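# Fold the sock's toe back onto its foot or heel

## Task

Turn the toe end of the sock back over itself so that it rests on the foot part or on the heel (dropping the folded part into place is fine), then release it and move the grippers away; the fold only counts if it stays there without the robot holding it.

## Robot and tools

Robot: two 6-joint arms, left_arm and right_arm, each with a parallel two-finger gripper. Scene frame: origin at table-top height between the arms, a little behind the table's near edge; +x points out over the table, +z up, and left_arm sits on the +y side (its base is near y = +0.273 m, right_arm near y = -0.274 m). The names left and right are arm labels, not image sides. Each gripper's fingers point along its own +z and close along its y; the reported end_effector_position is the point between the pads, just under 1 cm behind the tips.

Joint order, used in every row and every per-joint list: waist (joint1), shoulder (joint2), elbow (joint3), wrist pitch (joint4), wrist yaw (joint5), wrist roll (joint6), then the gripper opening. Stated ranges in radians: waist -2.618 to 3.054, shoulder 0.000 to 3.142, elbow 0.000 to 3.142, wrist pitch -1.571 to 1.571, wrist yaw -1.571 to 1.571, wrist roll -2.094 to 2.094. True ends may differ by up to 0.036 rad.

A row is always 14 numbers, each in [-1, 1], covering both arms even when one stays still: left_arm's 6 joint values and its opening, then right_arm's 6 and its opening. Joint values are scaled offsets, not absolute angles: 1.0 equals 1.202 rad for the waist, 1.258 shoulder, 1.238 elbow, 2.073 wrist pitch, 2.022 wrist yaw and wrist roll. The opening is absolute: +1 fully open (pad gap 0.087 m), -1 closed.

execute_actions(actions): a list of actions run in sequence. Each action is a table of up to 15 rows, one per 1/30 s control step; if fewer rows are given, the last one is repeated to fill 15 steps. Joint offsets in every row are counted from the angles the arm had when that action began (for the first action, the angles in the latest reported result), not from the previous row. An empty list simply returns state and images. If any action would push a joint more than 0.036 rad beyond its range, that action is rejected for both arms; if the first action fails this or any action is malformed, nothing runs. A joint driven into its real end stops there and the result reports "joint sent to its limit".

move(target, speed, blocking): target is one 14-number row whose joint offsets are measured from the Joint positions in the last result that showed them. All joints travel together in proportional paths lasting 0.5 to 10 s, so the gripper follows a curve and does not avoid obstacles or the other arm. speed (rad/s, 0.01 to 2, default 0.5) caps the joint with the longest travel. Finger openings are applied at the start. The result adds a "move:" line giving the ending (done, off_target, moving, held, fault), limits=held or limits=none, and each arm's joint farthest from target. With blocking=false you get a reply after 0.5 s; until a result shows the move ended, call wait or stop before sending other motion. Faster moves and targets set deeper past a contact hit and press harder.

wait(seconds): 0 to 10; the arms hold their last command, and a running move continues. stop(): brakes a running move (needs room; fingers keep moving). zoom_image(camera, region): region [x0, y0, x1, y1] in pixels, at most 504 by 504, from one of cam_head_left, cam_head_right, cam_high, cam_low, cam_left_wrist, cam_right_wrist (all 504x504). read_manual gives only licence text. finished_scene(scene) ends the current scene irreversibly; call it only once the fold is resting on its own and the grippers are open and away.

Reading results: the state line gives each gripper's position (m) and quat_wxyz in the scene frame; printed positions can be off, more so at long reach. Joint positions and Joint velocities list each arm's joints in rad and rad/s plus the pad gap in m. Joint targets shows what the joints are currently being driven to. grip_measured is the opening on the command scale; to hold something, command roughly 0.02 below it. "joint command not followed" or HELD marks steps a safety check altered. Action results also list joint readings at some steps. Torque readings include offsets and noise.

Motion limits: per step each joint target stays within a fixed lead of the measured angle (0.202 rad waist, 0.258 shoulder, 0.238 elbow, 0.573 wrist pitch, 0.522 wrist yaw and roll), and targets that would carry the gripper more than 70 mm from where it is are scaled back, so big motions take several actions; command any unfinished remainder again. Friction can leave a joint about 0.031 rad short, and tiny commands may not move it.

Avoid: the arms striking or shoving each other, contact with the bar and plate behind the table (up to about 3 cm tall, no warning), dropping or flinging the sock, slamming into the table, and very hard presses. Long holds under load heat motors; MOTOR HOT appears from 75 °C and an OVER-TEMPERATURE FAULT stops the arm at 90 °C, and at 100 °C the arm goes limp. The robot keeps holding its last command while you compose replies.

Each tool is called after "Emit:" as a command line: name --argument value for each argument, lists and objects as JSON in quotes; but a table of rows of numbers goes row by row, as --pt "numbers of a row", without its own name.

## Session

Emit:
execute_actions --actions '[]'

Scene clock: 0.00 s.
left_arm: end_effector_position=(+0.3834, +0.2835, +0.3816) grip_measured=+1.000 end_effector_quat_wxyz=(+0.712, -0.012, +0.702, +0.015) | right_arm: end_effector_position=(+0.3933, -0.2726, +0.3658) grip_measured=+0.999 end_effector_quat_wxyz=(+0.702, +0.007, +0.712, +0.003)
Joint names: [waist, shoulder, elbow, wrist pitch, wrist yaw, wrist roll]
Joint positions: left_arm=[ 0.004  1.033  1.04   0.006 -0.014  0.002  0.087] | right_arm=[-0.003  1.039  1.032  0.009  0.015  0.014  0.087]
Joint velocities: left_arm=[ 0.002 -0.007 -0.007 -0.007  0.051 -0.022  0.   ] | right_arm=[-0.002  0.007 -0.007 -0.007 -0.037 -0.007  0.001]
Joint torques (N m, as the arm reports them, + toward a larger angle): no reading
Motor temperatures (°C, as the motors report them): left_arm=[26 28 29 28 28 27] | right_arm=[26 28 26 25 27 26]
Joint targets: left_arm=[0.004 1.033 1.040 0.006 -0.014 0.002] | right_arm=[-0.003 1.039 1.032 0.009 0.015 0.014]

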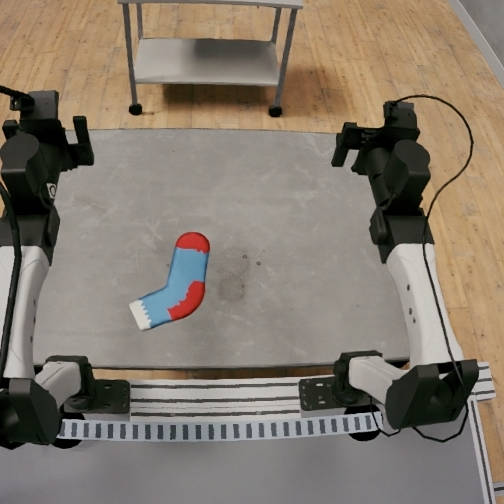

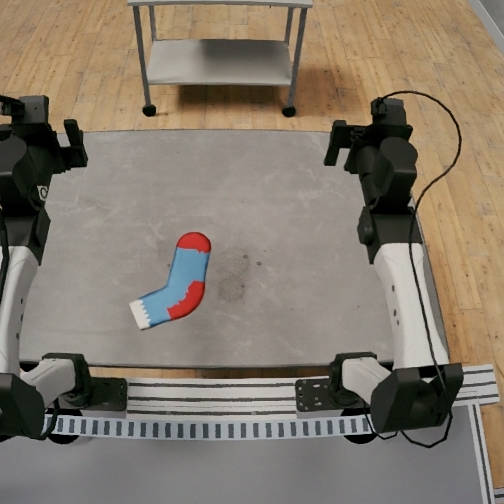

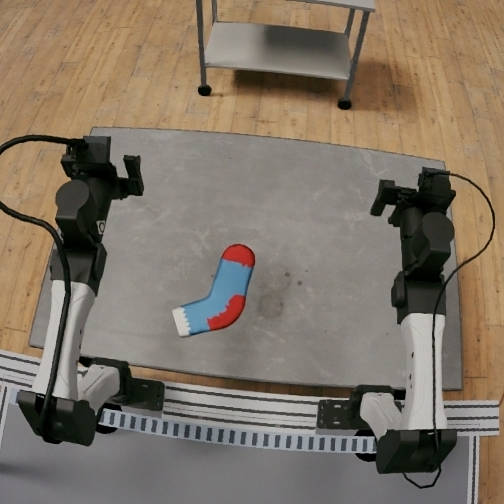

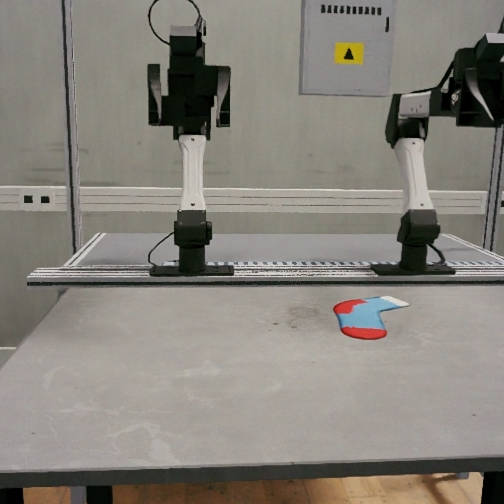

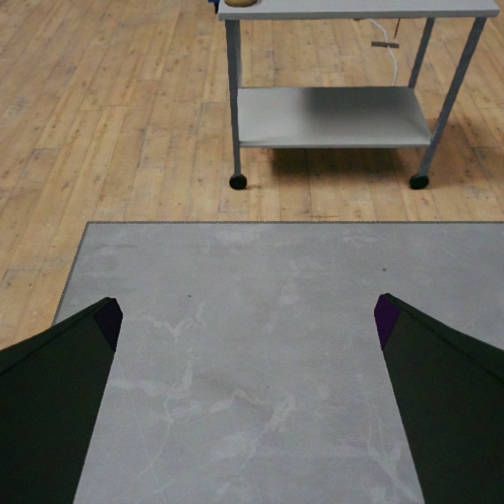

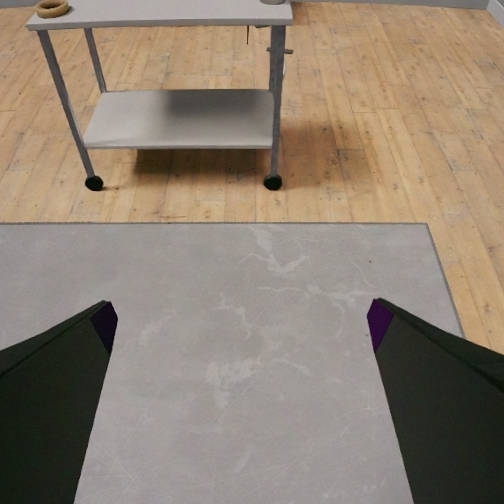

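Emit:
move --target '[-0.506,0.95,0.87,-0.692,0.007,0.528,0.2,0,0,0,0,0,0,1]' --speed 1.2

Emit:
move --target '[0,0.234,0.213,0,0,0,0.2,0,0,0,0,0,0,1]' --speed 0.6

Scene clock: 51.33 s.
left_arm: end_effector_position=(+0.3753, +0.0700, +0.1241) grip_measured=+0.200 end_effector_quat_wxyz=(+0.023, +0.734, +0.679, +0.007) | right_arm: end_effector_position=(+0.3932, -0.2726, +0.3652) grip_measured=+0.999 end_effector_quat_wxyz=(+0.701, +0.007, +0.713, +0.003)
Joint names: [waist, shoulder, elbow, wrist pitch, wrist yaw, wrist roll]
Joint positions: left_arm=[-0.606  2.217  2.104 -1.411 -0.     1.062  0.052] | right_arm=[-0.003  1.039  1.032  0.006  0.015  0.014  0.087]
Joint velocities: left_arm=[-0.017 -0.007  0.012 -0.022 -0.037  0.081 -0.001] | right_arm=[ 0.007 -0.002  0.002 -0.007 -0.022 -0.037 -0.   ]
Joint torques (N m, as the arm reports them, + toward a larger angle): left_arm=[  0.5  -11.14   9.14   0.14  -0.07   0.06] | right_arm=[ 0.   -2.89  8.62  1.67  0.02  0.16]
Motor temperatures (°C, as the motors report them): left_arm=[26 29 36 37 28 27] | right_arm=[26 28 30 31 27 26]
Joint targets: left_arm=[-0.605 2.228 2.116 -1.429 0.000 1.070] | right_arm=[-0.003 1.039 1.032 0.009 0.015 0.014]
move: done; limits=none; left_arm: farthest joint: the wrist pitch, 0.018 radians from its target (1.434 radians at the start); right_arm: farthest joint: the wrist pitch, 0.003 radians from its target (0.001 radians at the start)
camera_calibration (this result's frames):
cam_left_wrist: T_world_to_cam=[[-0.995199, 0.09079, -0.0365609, 0.368095], [0.0312807, 0.648995, 0.76015, -0.132634], [0.0927418, 0.755356, -0.648719, 0.134332], [0, 0, 0, 1]] pos_world=[0.358019, -0.0488094, 0.201423]
cam_right_wrist: T_world_to_cam=[[-0.014134, -0.9999, -0.000200514, -0.271427], [-0.774025, 0.0110681, -0.633059, 0.562376], [0.632998, -0.00879247, -0.774104, 0.168554], [0, 0, 0, 1]] pos_world=[0.324762, -0.276142, 0.486441]

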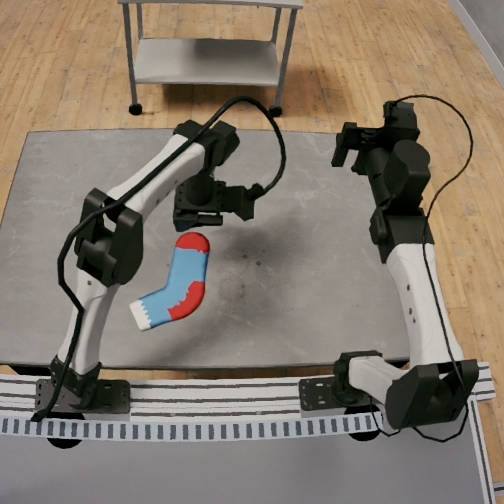

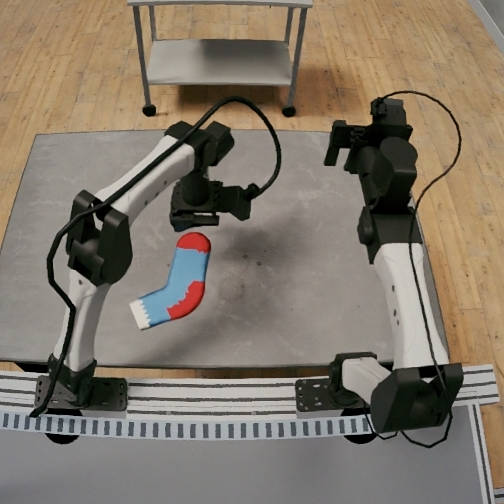

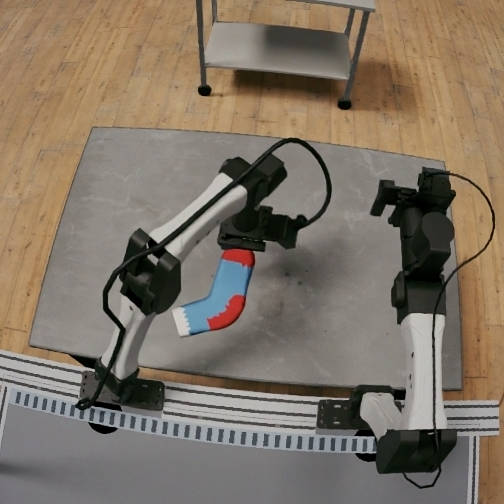

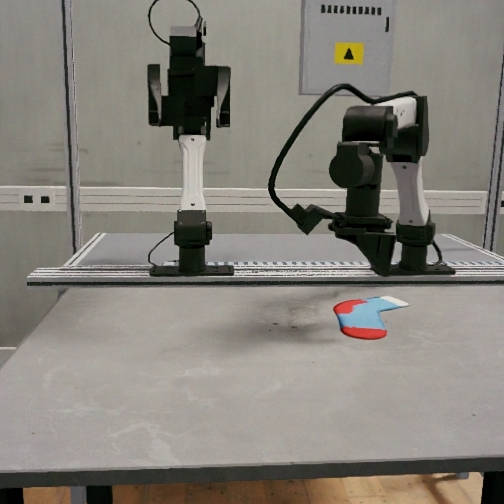

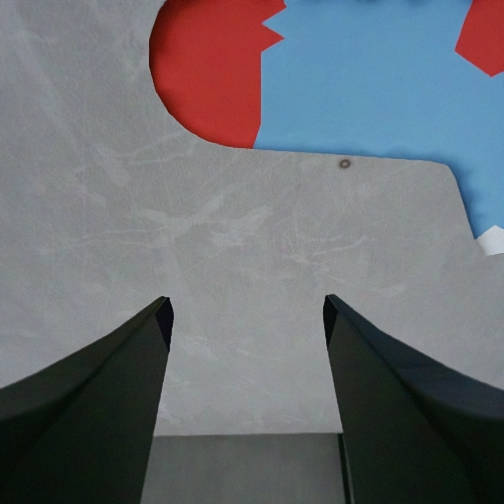

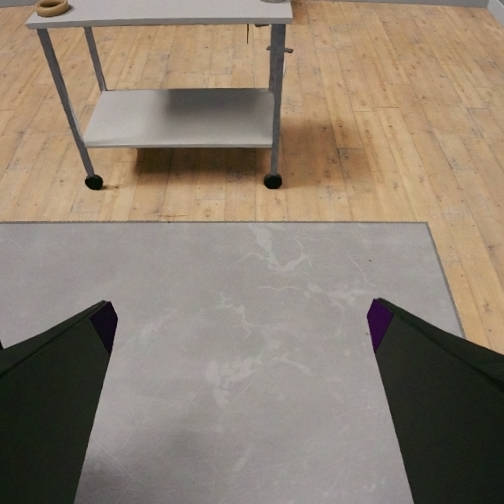

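Scene clock: 52.40 s.
left_arm: end_effector_position=(+0.4136, +0.0448, +0.0648) grip_measured=+0.200 end_effector_quat_wxyz=(+0.009, +0.734, +0.679, +0.003) | right_arm: end_effector_position=(+0.3932, -0.2726, +0.3650) grip_measured=+0.999 end_effector_quat_wxyz=(+0.701, +0.007, +0.713, +0.003)
Joint names: [waist, shoulder, elbow, wrist pitch, wrist yaw, wrist roll]
Joint positions: left_arm=[-0.606  2.498  2.355 -1.41  -0.     1.062  0.052] | right_arm=[-0.003  1.039  1.032  0.005  0.015  0.014  0.087]
Joint velocities: left_arm=[ 0.002  0.012 -0.002 -0.022 -0.066  0.007 -0.   ] | right_arm=[-0.007  0.012  0.002 -0.051 -0.007  0.007 -0.   ]
Joint torques (N m, as the arm reports them, + toward a larger angle): left_arm=[  0.26 -12.65   9.06   0.22  -0.01   0.04] | right_arm=[-0.01 -2.9   8.63  1.66  0.02  0.16]
Motor temperatures (°C, as the motors report them): left_arm=[26 30 36 36 28 27] | right_arm=[26 28 30 31 27 26]
Joint targets: left_arm=[-0.606 2.511 2.368 -1.411 -0.000 1.062] | right_arm=[-0.003 1.039 1.032 0.006 0.015 0.014]
move: done; limits=none; left_arm: farthest joint: the shoulder, 0.014 radians from its target (0.294 radians at the start); right_arm: farthest joint: the wrist pitch, 0.001 radians from its target (0.000 radians at the start)
camera_calibration (this result's frames):
cam_left_wrist: T_world_to_cam=[[-0.995776, 0.0911066, -0.0113913, 0.404944], [0.0494703, 0.636895, 0.769362, -0.0799424], [0.0773491, 0.765549, -0.638712, 0.116676], [0, 0, 0, 1]] pos_world=[0.398164, -0.0752996, 0.14064]
cam_right_wrist: T_world_to_cam=[[-0.0141326, -0.9999, -0.000173458, -0.271438], [-0.774749, 0.01106, -0.632173, 0.562114], [0.632111, -0.00879985, -0.774827, 0.168978], [0, 0, 0, 1]] pos_world=[0.324848, -0.276141, 0.486235]

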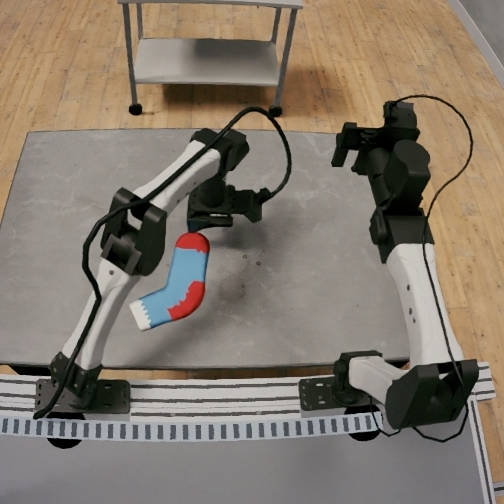

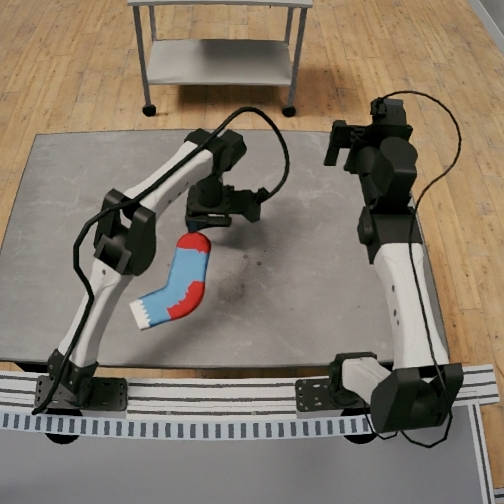

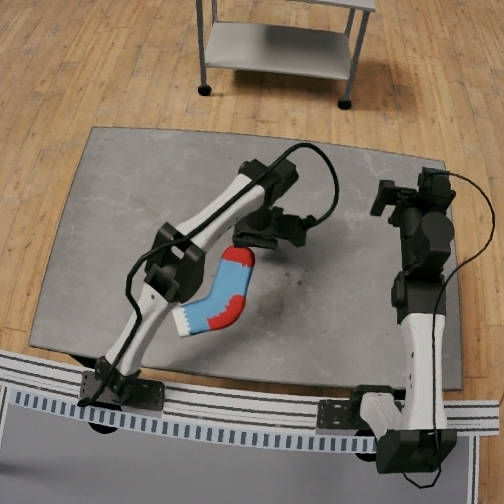

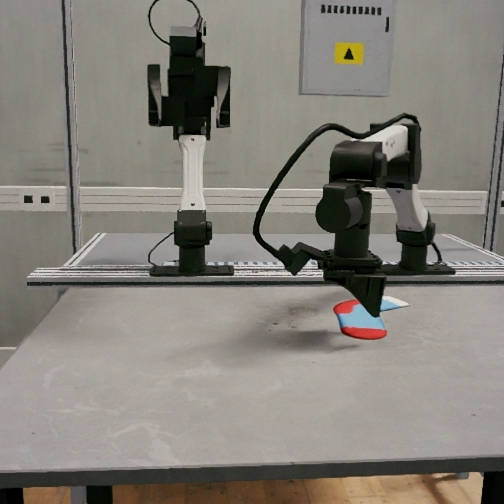

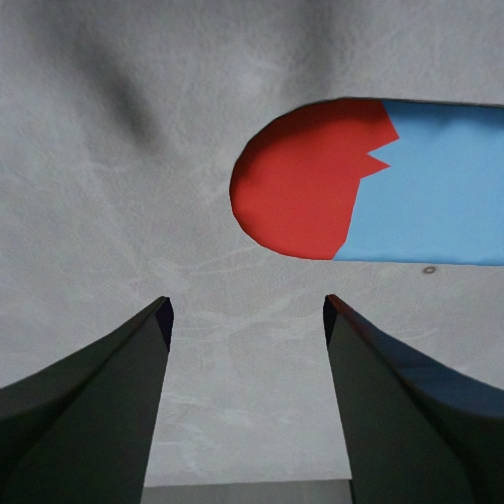

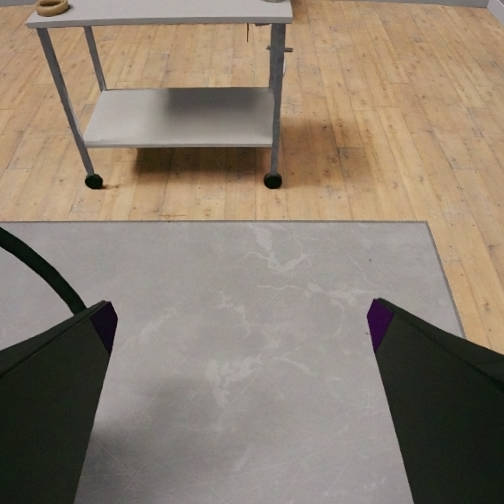

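Emit:
move --target '[-0.028,0,-0.118,0.062,0,0,0.2,0,0,0,0,0,0,1]' --speed 0.25

Emit:
zoom_image --camera "cam_low" --region '[310,270,430,360]'

Scene clock: 66.97 s.
left_arm: end_effector_position=(+0.4065, +0.0347, +0.0334) grip_measured=+0.200 end_effector_quat_wxyz=(+0.004, +0.743, +0.669, +0.002) | right_arm: end_effector_position=(+0.3931, -0.2726, +0.3647) grip_measured=+0.999 end_effector_quat_wxyz=(+0.700, +0.007, +0.714, +0.003)
Joint names: [waist, shoulder, elbow, wrist pitch, wrist yaw, wrist roll]
Joint positions: left_arm=[-0.633  2.498  2.23  -1.294 -0.     1.062  0.052] | right_arm=[-0.003  1.039  1.032  0.004  0.015  0.014  0.087]
Joint velocities: left_arm=[ 0.002  0.007 -0.012 -0.022  0.037 -0.007  0.   ] | right_arm=[ 0.002  0.002  0.027  0.007  0.007 -0.051 -0.   ]
Joint torques (N m, as the arm reports them, + toward a larger angle): left_arm=[ -0.2  -13.87   5.88   0.37  -0.02   0.01] | right_arm=[-0.01 -2.9   8.64  1.66  0.02  0.16]
Motor temperatures (°C, as the motors report them): left_arm=[26 38 37 33 28 27] | right_arm=[26 28 31 31 27 26]
Joint targets: left_arm=[-0.640 2.498 2.209 -1.282 -0.000 1.062] | right_arm=[-0.003 1.039 1.032 0.005 0.015 0.014]
move: off_target (left_arm); limits=none; left_arm: farthest joint: the elbow, 0.021 radians from its target (0.146 radians at the start); right_arm: farthest joint: the wrist pitch, 0.001 radians from its target (0.000 radians at the start)
camera_calibration (this result's frames):
cam_left_wrist: T_world_to_cam=[[-0.993046, 0.11768, -0.0032903, 0.396105], [0.0722477, 0.631253, 0.772205, -0.0581555], [0.0929503, 0.766597, -0.635365, 0.0984256], [0, 0, 0, 1]] pos_world=[0.388403, -0.0853557, 0.108747]
cam_right_wrist: T_world_to_cam=[[-0.0141311, -0.9999, -0.000146402, -0.271449], [-0.775472, 0.0110518, -0.631286, 0.561851], [0.631224, -0.00880724, -0.77555, 0.169401], [0, 0, 0, 1]] pos_world=[0.324934, -0.27614, 0.486028]

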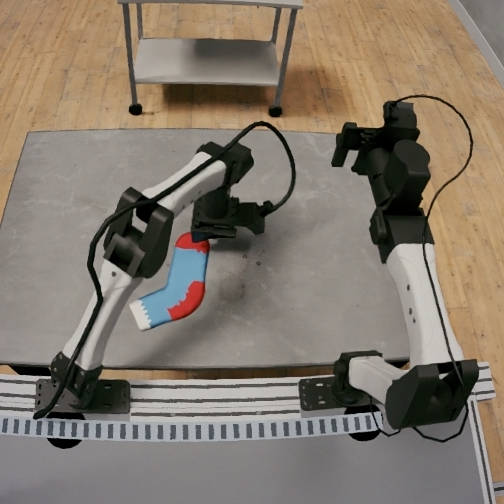

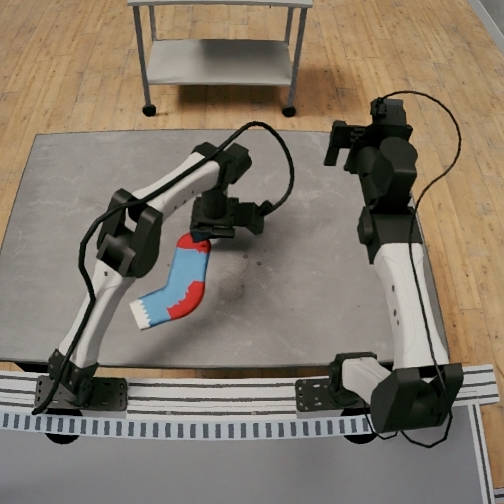

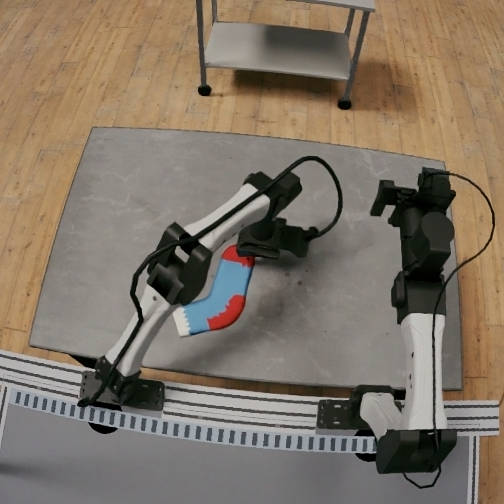

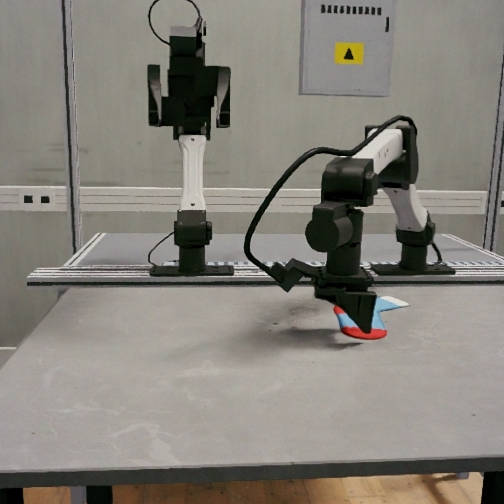

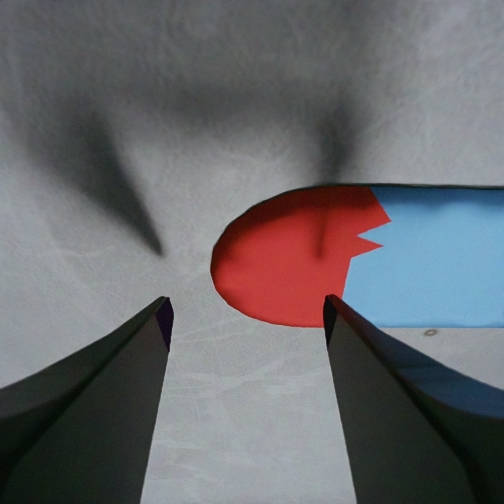

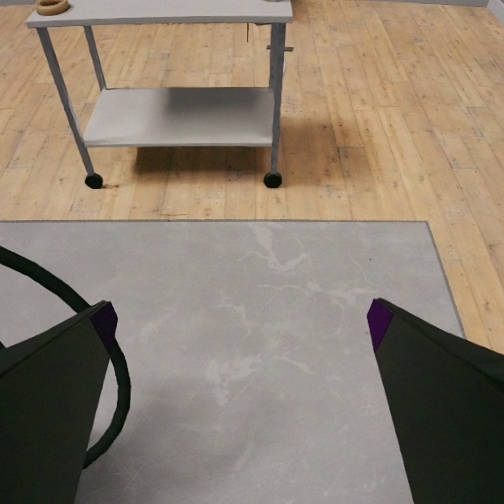

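Region (310, 270, 430, 360) of cam_low's 504x504 image, scaled by 4.200, with more detail than that image has; it fills the top 378 rows of this view, and the rest is white.

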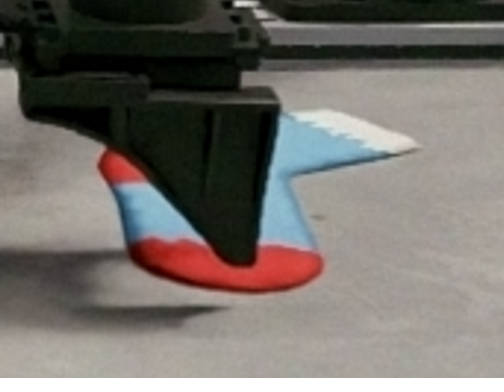

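Emit:
move --target '[-0.004,0.04,-0.022,-0.008,0,0,0.2,0,0,0,0,0,0,1]' --speed 0.08

Emit:
zoom_image --camera "cam_low" --region '[310,270,430,360]'

Scene clock: 73.70 s.
left_arm: end_effector_position=(+0.4039, +0.0365, +0.0206) grip_measured=+0.200 end_effector_quat_wxyz=(-0.010, +0.743, +0.669, -0.001) | right_arm: end_effector_position=(+0.3931, -0.2726, +0.3644) grip_measured=+0.999 end_effector_quat_wxyz=(+0.700, +0.007, +0.714, +0.003)
Joint names: [waist, shoulder, elbow, wrist pitch, wrist yaw, wrist roll]
Joint positions: left_arm=[-0.633  2.527  2.23  -1.295 -0.     1.062  0.052] | right_arm=[-0.003  1.039  1.032  0.003  0.015  0.014  0.087]
Joint velocities: left_arm=[ 0.002 -0.007  0.007 -0.007  0.007 -0.007 -0.001] | right_arm=[-0.002 -0.007  0.007 -0.022 -0.007 -0.022 -0.   ]
Joint torques (N m, as the arm reports them, + toward a larger angle): left_arm=[  0.13 -12.38   5.13   0.1   -0.02  -0.02] | right_arm=[ 0.   -2.91  8.64  1.66  0.02  0.16]
Motor temperatures (°C, as the motors report them): left_arm=[26 41 36 33 28 27] | right_arm=[26 28 31 32 27 26]
Joint targets: left_arm=[-0.638 2.548 2.203 -1.311 -0.000 1.062] | right_arm=[-0.003 1.039 1.032 0.004 0.015 0.014]
move: off_target (left_arm); limits=none; left_arm: farthest joint: the elbow, 0.027 radians from its target (0.027 radians at the start); right_arm: farthest joint: the wrist pitch, 0.001 radians from its target (0.000 radians at the start)
camera_calibration (this result's frames):
cam_left_wrist: T_world_to_cam=[[-0.992815, 0.117447, 0.0228928, 0.392625], [0.0911103, 0.617968, 0.780906, -0.0565376], [0.077568, 0.777381, -0.624229, 0.0946594], [0, 0, 0, 1]] pos_world=[0.387613, -0.0847607, 0.0942514]
cam_right_wrist: T_world_to_cam=[[-0.0141296, -0.9999, -0.000119349, -0.271461], [-0.776193, 0.0110436, -0.630398, 0.561589], [0.630336, -0.00881464, -0.776272, 0.169824], [0, 0, 0, 1]] pos_world=[0.325019, -0.276139, 0.485822]

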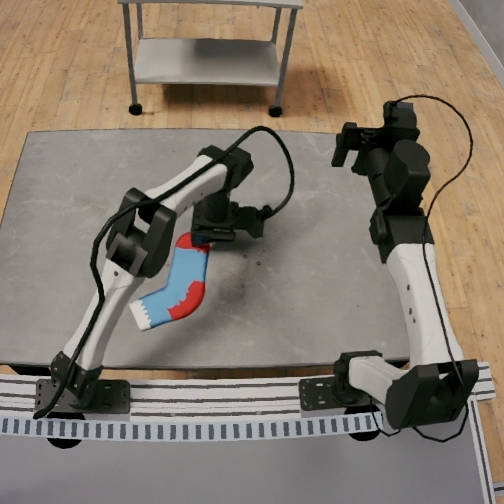

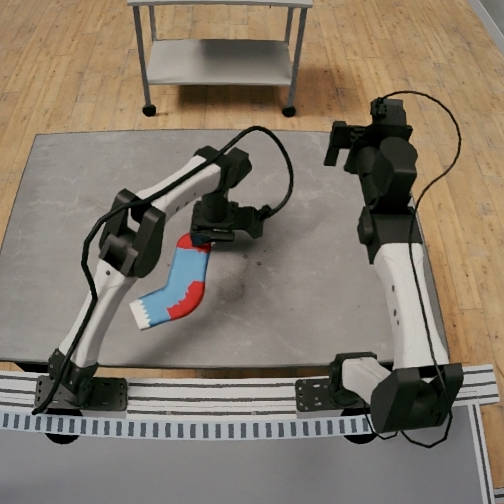

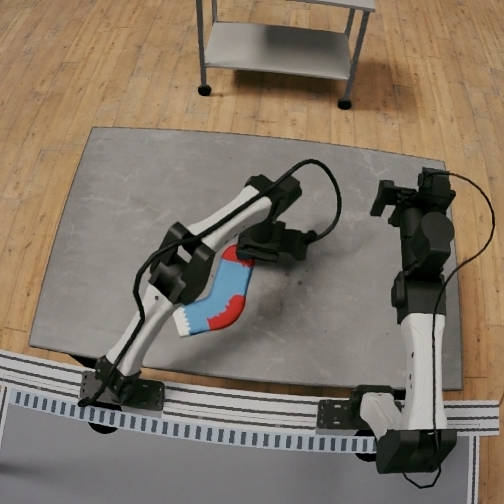

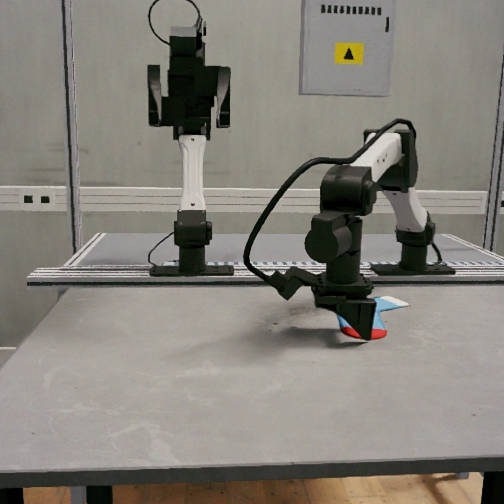

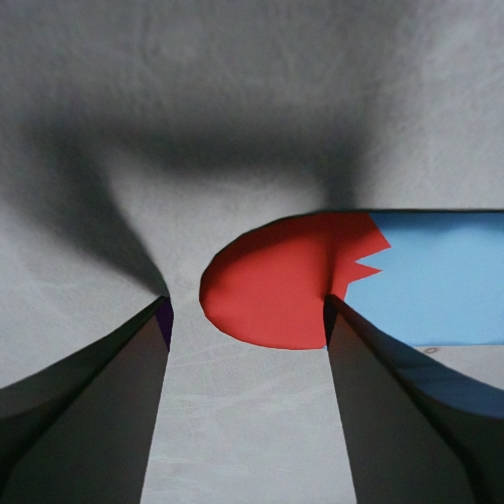

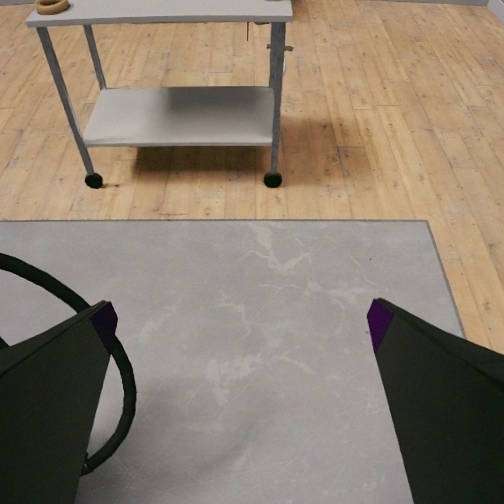

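Region (310, 270, 430, 360) of cam_low's 504x504 image, scaled by 4.200, with more detail than that image has; it fills the top 378 rows of this view, and the rest is white.

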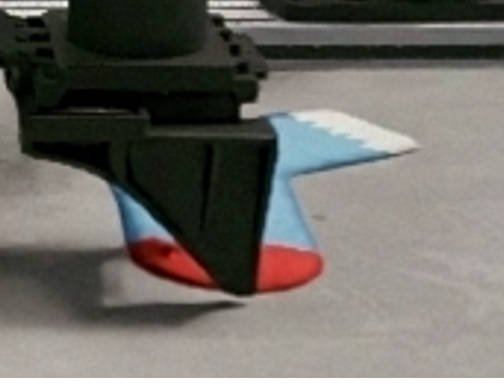

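Emit:
execute_actions --actions '[[[0,0.03,-0.022,0,0,0,0.2,0,0,0,0,0,0,1]],[[0,0.03,-0.022,0,0,0,0.1,0,0,0,0,0,0,1],[0,0.03,-0.022,0,0,0,0.05,0,0,0,0,0,0,1],[0,0.03,-0.022,0,0,0,0,0,0,0,0,0,0,1],[0,0.03,-0.022,0,0,0,-0.05,0,0,0,0,0,0,1],[0,0.03,-0.022,0,0,0,-0.1,0,0,0,0,0,0,1],[0,0.03,-0.022,0,0,0,-0.15,0,0,0,0,0,0,1],[0,0.03,-0.022,0,0,0,-0.2,0,0,0,0,0,0,1],[0,0.03,-0.022,0,0,0,-0.25,0,0,0,0,0,0,1],[0,0.03,-0.022,0,0,0,-0.3,0,0,0,0,0,0,1],[0,0.03,-0.022,0,0,0,-0.35,0,0,0,0,0,0,1],[0,0.03,-0.022,0,0,0,-0.4,0,0,0,0,0,0,1],[0,0.03,-0.022,0,0,0,-0.45,0,0,0,0,0,0,1],[0,0.03,-0.022,0,0,0,-0.5,0,0,0,0,0,0,1]]]'

Emit:
zoom_image --camera "cam_low" --region '[310,270,430,360]'

Scene clock: 88.53 s.
left_arm: end_effector_position=(+0.4007, +0.0386, +0.0175) grip_measured=-0.498 end_effector_quat_wxyz=(-0.019, +0.743, +0.669, -0.004) | right_arm: end_effector_position=(+0.3929, -0.2726, +0.3637) grip_measured=+0.999 end_effector_quat_wxyz=(+0.699, +0.007, +0.715, +0.003)
Joint names: [waist, shoulder, elbow, wrist pitch, wrist yaw, wrist roll]
Joint positions: left_arm=[-0.633  2.534  2.23  -1.307  0.001  1.062  0.022] | right_arm=[-0.003  1.039  1.032  0.     0.015  0.014  0.087]
Joint velocities: left_arm=[ 0.002 -0.007  0.002 -0.066  0.051 -0.007 -0.003] | right_arm=[-0.012  0.007  0.002  0.007 -0.051  0.051 -0.001]
Joint torques (N m, as the arm reports them, + toward a larger angle): left_arm=[  0.36 -10.99   5.04   0.36  -0.06   0.  ] | right_arm=[ 0.   -2.92  8.63  1.67  0.02  0.16]
Motor temperatures (°C, as the motors report them): left_arm=[26 45 35 32 28 27] | right_arm=[26 29 32 32 27 26]
Joint targets: left_arm=[-0.633 2.572 2.203 -1.295 -0.000 1.062] | right_arm=[-0.003 1.039 1.032 0.001 0.015 0.014]
Step readings (joint positions; steps 1 to 15: 1st action; 16 to 30: 2nd action):
0: left_arm=[-0.633 2.527 2.230 -1.295 -0.000 1.062] | right_arm=[-0.003 1.039 1.032 0.003 0.015 0.014]
1: left_arm=[-0.633 2.527 2.230 -1.295 -0.000 1.062] | right_arm=[-0.003 1.039 1.032 0.003 0.015 0.014]
2: left_arm=[-0.633 2.529 2.230 -1.295 -0.000 1.062] | right_arm=[-0.003 1.039 1.032 0.003 0.015 0.014]
4: left_arm=[-0.633 2.534 2.230 -1.295 -0.000 1.062] | right_arm=[-0.003 1.039 1.032 0.002 0.015 0.014]
8: left_arm=[-0.633 2.534 2.230 -1.295 -0.000 1.062] | right_arm=[-0.003 1.039 1.032 0.002 0.015 0.014]
15: left_arm=[-0.633 2.534 2.230 -1.295 -0.000 1.062] | right_arm=[-0.003 1.039 1.032 0.001 0.015 0.014]
16: left_arm=[-0.633 2.534 2.230 -1.295 -0.000 1.062] | right_arm=[-0.003 1.039 1.032 0.001 0.015 0.014]
17: left_arm=[-0.633 2.534 2.230 -1.295 -0.001 1.062] | right_arm=[-0.003 1.039 1.032 0.001 0.015 0.014]
19: left_arm=[-0.633 2.534 2.230 -1.297 -0.001 1.062] | right_arm=[-0.003 1.039 1.032 0.001 0.015 0.014]
23: left_arm=[-0.633 2.534 2.230 -1.302 0.000 1.062] | right_arm=[-0.003 1.039 1.032 0.001 0.015 0.014]
30: Joint positions above
camera_calibration (this result's frames):
cam_left_wrist: T_world_to_cam=[[-0.992306, 0.117047, 0.0403646, 0.388798], [0.103881, 0.609698, 0.785797, -0.0600284], [0.0673653, 0.783944, -0.617166, 0.0950898], [0, 0, 0, 1]] pos_world=[0.385636, -0.0834537, 0.0901626]
cam_right_wrist: T_world_to_cam=[[-0.014126, -0.9999, -0.0000562303, -0.271487], [-0.777874, 0.0110247, -0.628324, 0.560973], [0.628261, -0.00883194, -0.777952, 0.17081], [0, 0, 0, 1]] pos_world=[0.325219, -0.276136, 0.485339]

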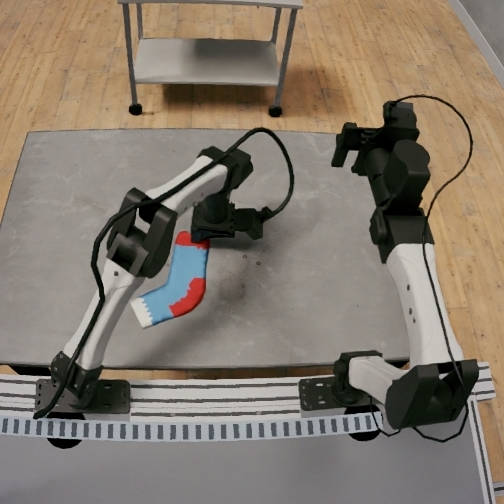

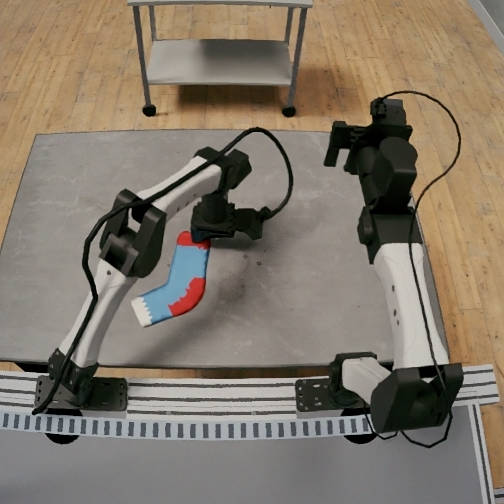

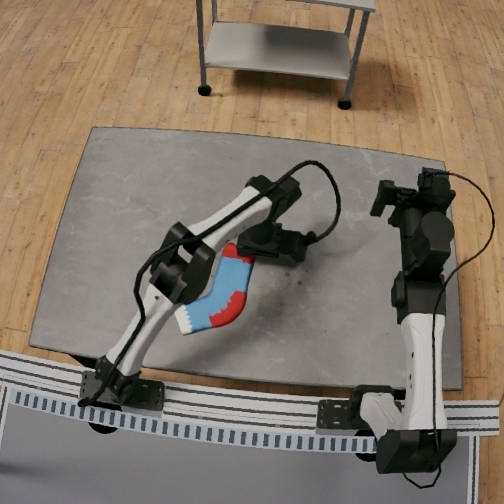

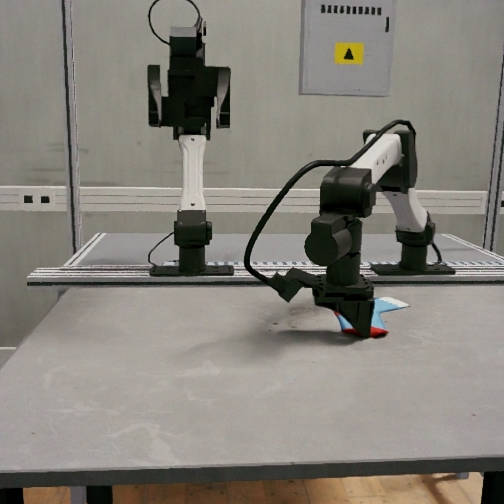

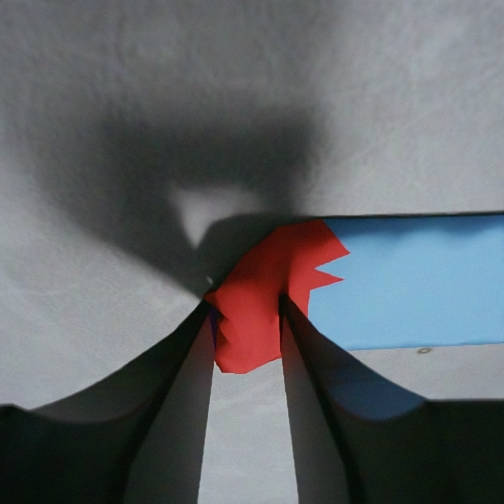

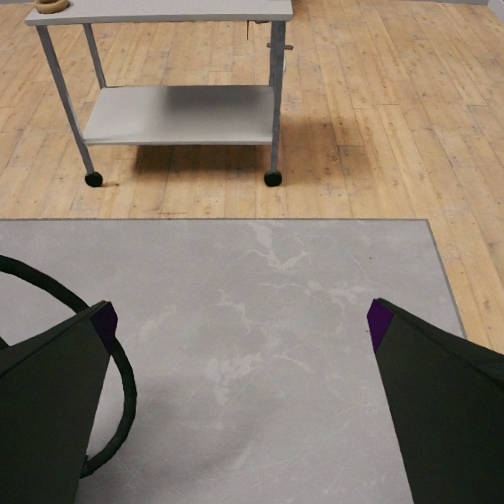

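Region (310, 270, 430, 360) of cam_low's 504x504 image, scaled by 4.200, with more detail than that image has; it fills the top 378 rows of this view, and the rest is white.

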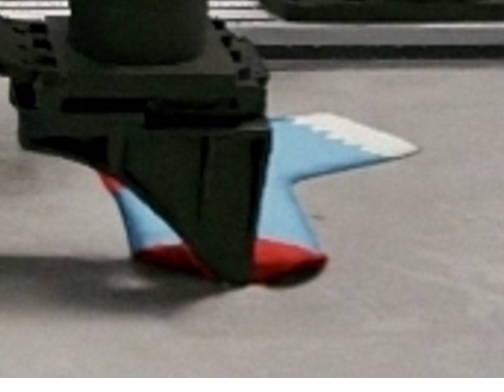

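Emit:
execute_actions --actions '[[[0,0.025,-0.022,0,0,0,-0.55,0,0,0,0,0,0,1],[0,0.025,-0.022,0,0,0,-0.6,0,0,0,0,0,0,1],[0,0.025,-0.022,0,0,0,-0.65,0,0,0,0,0,0,1],[0,0.025,-0.022,0,0,0,-0.7,0,0,0,0,0,0,1],[0,0.025,-0.022,0,0,0,-0.75,0,0,0,0,0,0,1],[0,0.025,-0.022,0,0,0,-0.8,0,0,0,0,0,0,1],[0,0.025,-0.022,0,0,0,-0.85,0,0,0,0,0,0,1],[0,0.025,-0.022,0,0,0,-0.9,0,0,0,0,0,0,1],[0,0.025,-0.022,0,0,0,-0.95,0,0,0,0,0,0,1],[0,0.025,-0.022,0,0,0,-1,0,0,0,0,0,0,1]]]'

Emit:
move --target '[-0.045,-0.24,-0.238,0.02,0,-0.016,-1,0,0,0,0,0,0,1]' --speed 0.3

Scene clock: 103.30 s.
left_arm: end_effector_position=(+0.3980, +0.0403, +0.0179) grip_measured=-0.914 end_effector_quat_wxyz=(-0.025, +0.743, +0.669, -0.005) | right_arm: end_effector_position=(+0.3929, -0.2726, +0.3634) grip_measured=+0.999 end_effector_quat_wxyz=(+0.699, +0.007, +0.716, +0.003)
Joint names: [waist, shoulder, elbow, wrist pitch, wrist yaw, wrist roll]
Joint positions: left_arm=[-0.633  2.534  2.23  -1.319  0.002  1.062  0.004] | right_arm=[-0.003  1.039  1.032 -0.001  0.015  0.014  0.087]
Joint velocities: left_arm=[ 0.002 -0.007  0.007  0.022 -0.022  0.066 -0.001] | right_arm=[-0.002  0.007  0.002  0.007  0.022 -0.007 -0.001]
Joint torques (N m, as the arm reports them, + toward a larger angle): left_arm=[  0.34 -11.3    5.16   0.26  -0.1    0.03] | right_arm=[ 0.   -2.91  8.62  1.66  0.02  0.16]
Motor temperatures (°C, as the motors report them): left_arm=[26 46 34 32 28 27] | right_arm=[26 29 32 33 27 26]
Joint targets: left_arm=[-0.633 2.566 2.203 -1.307 0.000 1.062] | right_arm=[-0.003 1.039 1.032 0.000 0.015 0.014]
Step readings (joint positions):
0: left_arm=[-0.633 2.534 2.230 -1.307 0.001 1.062] | right_arm=[-0.003 1.039 1.032 0.000 0.015 0.014]
1: left_arm=[-0.633 2.534 2.230 -1.308 0.001 1.062] | right_arm=[-0.003 1.039 1.032 0.000 0.015 0.014]
2: left_arm=[-0.633 2.534 2.230 -1.310 0.001 1.062] | right_arm=[-0.003 1.039 1.032 -0.000 0.015 0.014]
4: left_arm=[-0.633 2.534 2.230 -1.313 0.002 1.062] | right_arm=[-0.003 1.039 1.032 -0.000 0.015 0.014]
8: left_arm=[-0.633 2.534 2.230 -1.318 0.002 1.062] | right_arm=[-0.003 1.039 1.032 -0.000 0.015 0.014]
15: Joint positions above
camera_calibration (this result's frames):
cam_left_wrist: T_world_to_cam=[[-0.991818, 0.11668, 0.0517893, 0.385586], [0.112295, 0.604496, 0.788654, -0.0642663], [0.0607138, 0.788017, -0.612653, 0.0965753], [0, 0, 0, 1]] pos_world=[0.383784, -0.0822445, 0.0898817]
cam_right_wrist: T_world_to_cam=[[-0.0141244, -0.9999, -0.0000291827, -0.271498], [-0.778593, 0.0110165, -0.627433, 0.560709], [0.627371, -0.00883937, -0.778671, 0.171232], [0, 0, 0, 1]] pos_world=[0.325303, -0.276135, 0.485132]

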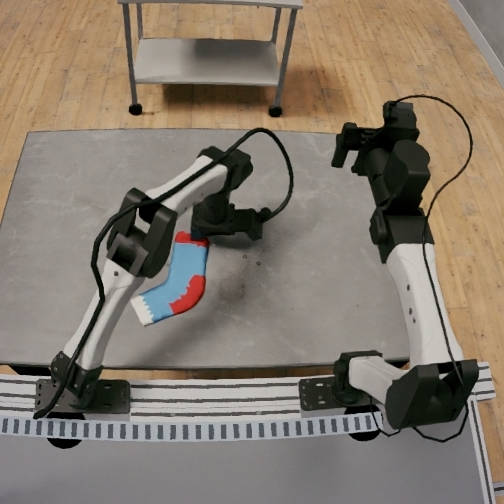

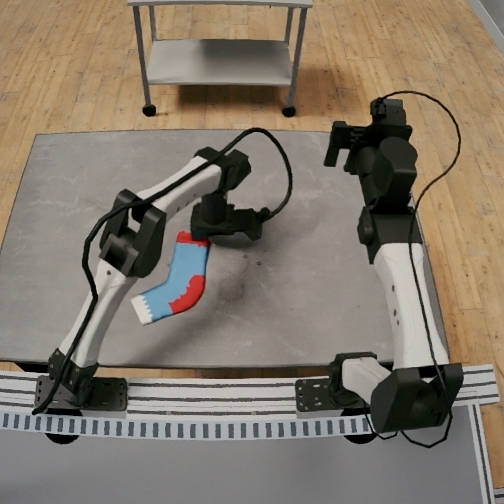

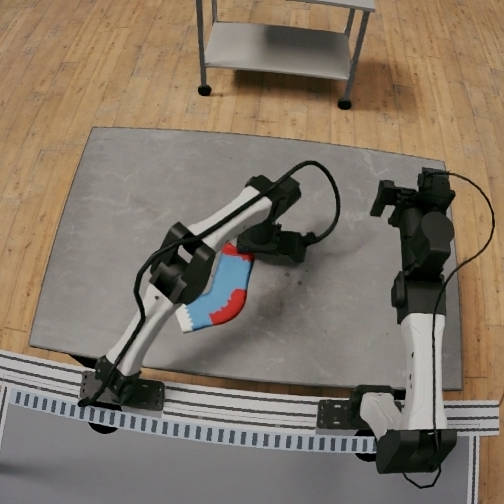

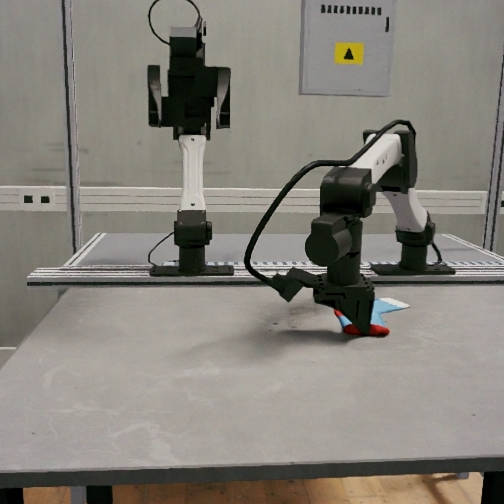

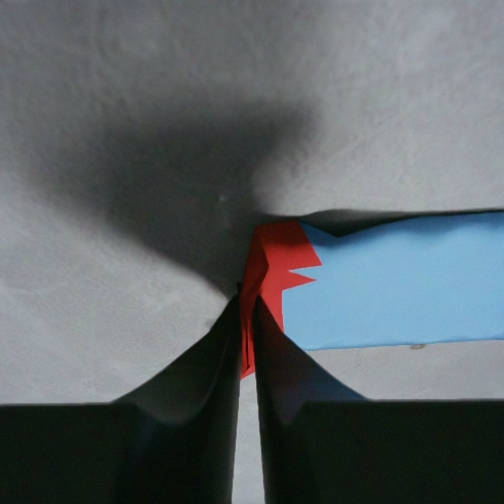

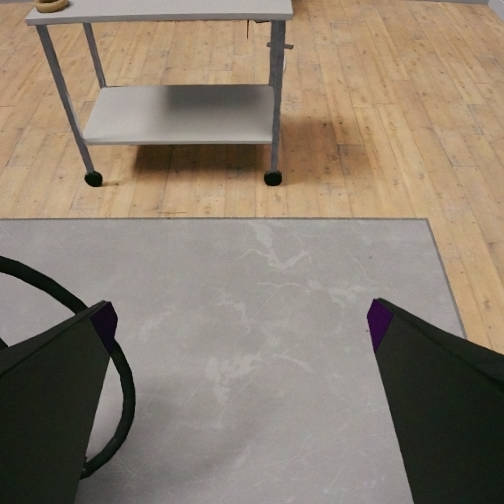

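Scene clock: 104.80 s.
left_arm: end_effector_position=(+0.3541, +0.0466, +0.0804) grip_measured=-0.914 end_effector_quat_wxyz=(+0.002, +0.750, +0.661, +0.001) | right_arm: end_effector_position=(+0.3928, -0.2726, +0.3632) grip_measured=+0.999 end_effector_quat_wxyz=(+0.698, +0.007, +0.716, +0.003)
Joint names: [waist, shoulder, elbow, wrist pitch, wrist yaw, wrist roll]
Joint positions: left_arm=[-0.68   2.235  1.958 -1.29   0.002  1.037  0.004] | right_arm=[-0.003  1.039  1.032 -0.002  0.015  0.014  0.087]
Joint velocities: left_arm=[ 0.007  0.002 -0.007 -0.037  0.022 -0.11  -0.   ] | right_arm=[-0.002 -0.007 -0.012  0.051  0.007  0.007 -0.   ]
Joint torques (N m, as the arm reports them, + toward a larger angle): left_arm=[ -0.2  -12.34   5.71   0.4   -0.03  -0.04] | right_arm=[ 0.   -2.91  8.63  1.66  0.02  0.16]
Motor temperatures (°C, as the motors report them): left_arm=[26 47 34 32 28 27] | right_arm=[26 29 32 33 27 26]
Joint targets: left_arm=[-0.687 2.232 1.936 -1.278 0.001 1.030] | right_arm=[-0.003 1.039 1.032 -0.001 0.015 0.014]
move: off_target (left_arm); limits=none; left_arm: farthest joint: the elbow, 0.022 radians from its target (0.295 radians at the start); right_arm: farthest joint: the wrist pitch, 0.001 radians from its target (0.000 radians at the start)
camera_calibration (this result's frames):
cam_left_wrist: T_world_to_cam=[[-0.990202, 0.13962, 0.00258058, 0.340399], [0.0905399, 0.627831, 0.773066, -0.104553], [0.106315, 0.765725, -0.63432, 0.119248], [0, 0, 0, 1]] pos_world=[0.333852, -0.0731964, 0.155589]
cam_right_wrist: T_world_to_cam=[[-0.0141227, -0.9999, -0.0000021369, -0.27151], [-0.77931, 0.0110084, -0.626542, 0.560444], [0.626479, -0.00884682, -0.779388, 0.171653], [0, 0, 0, 1]] pos_world=[0.325388, -0.276134, 0.484925]

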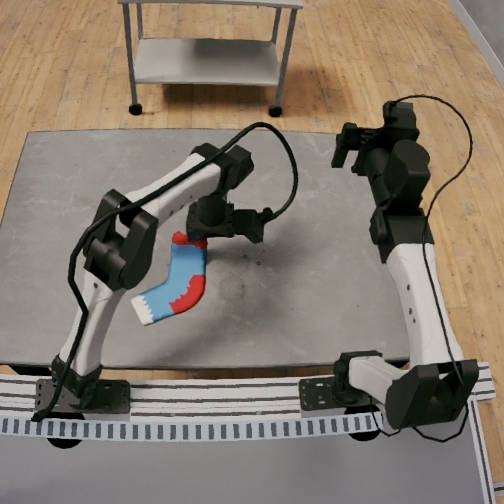

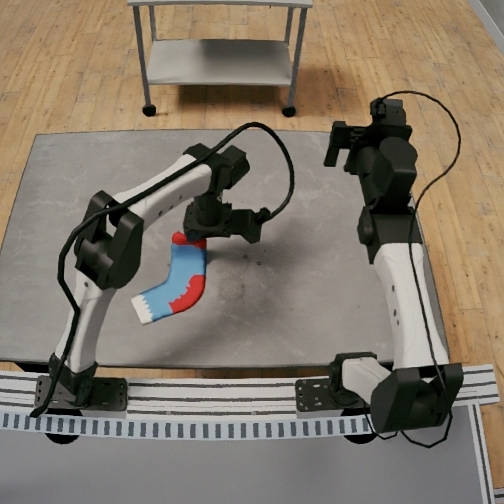

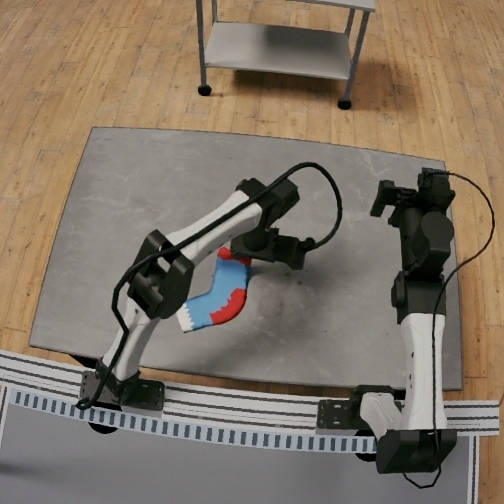

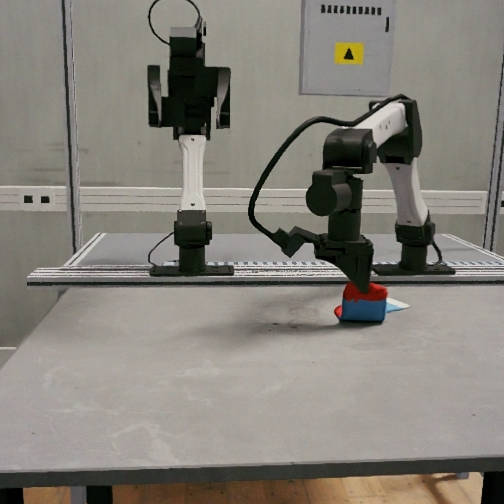

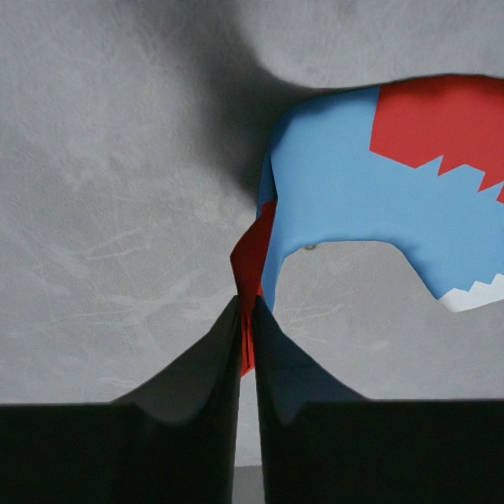

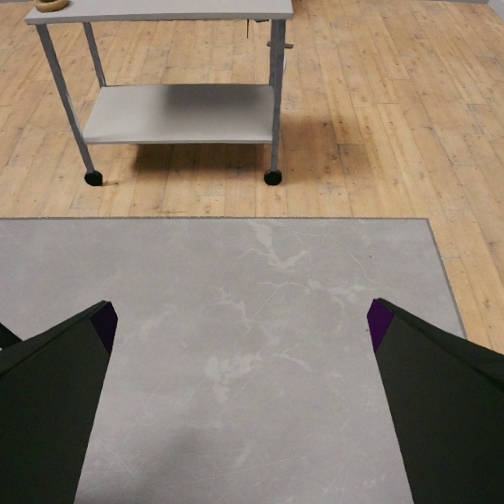

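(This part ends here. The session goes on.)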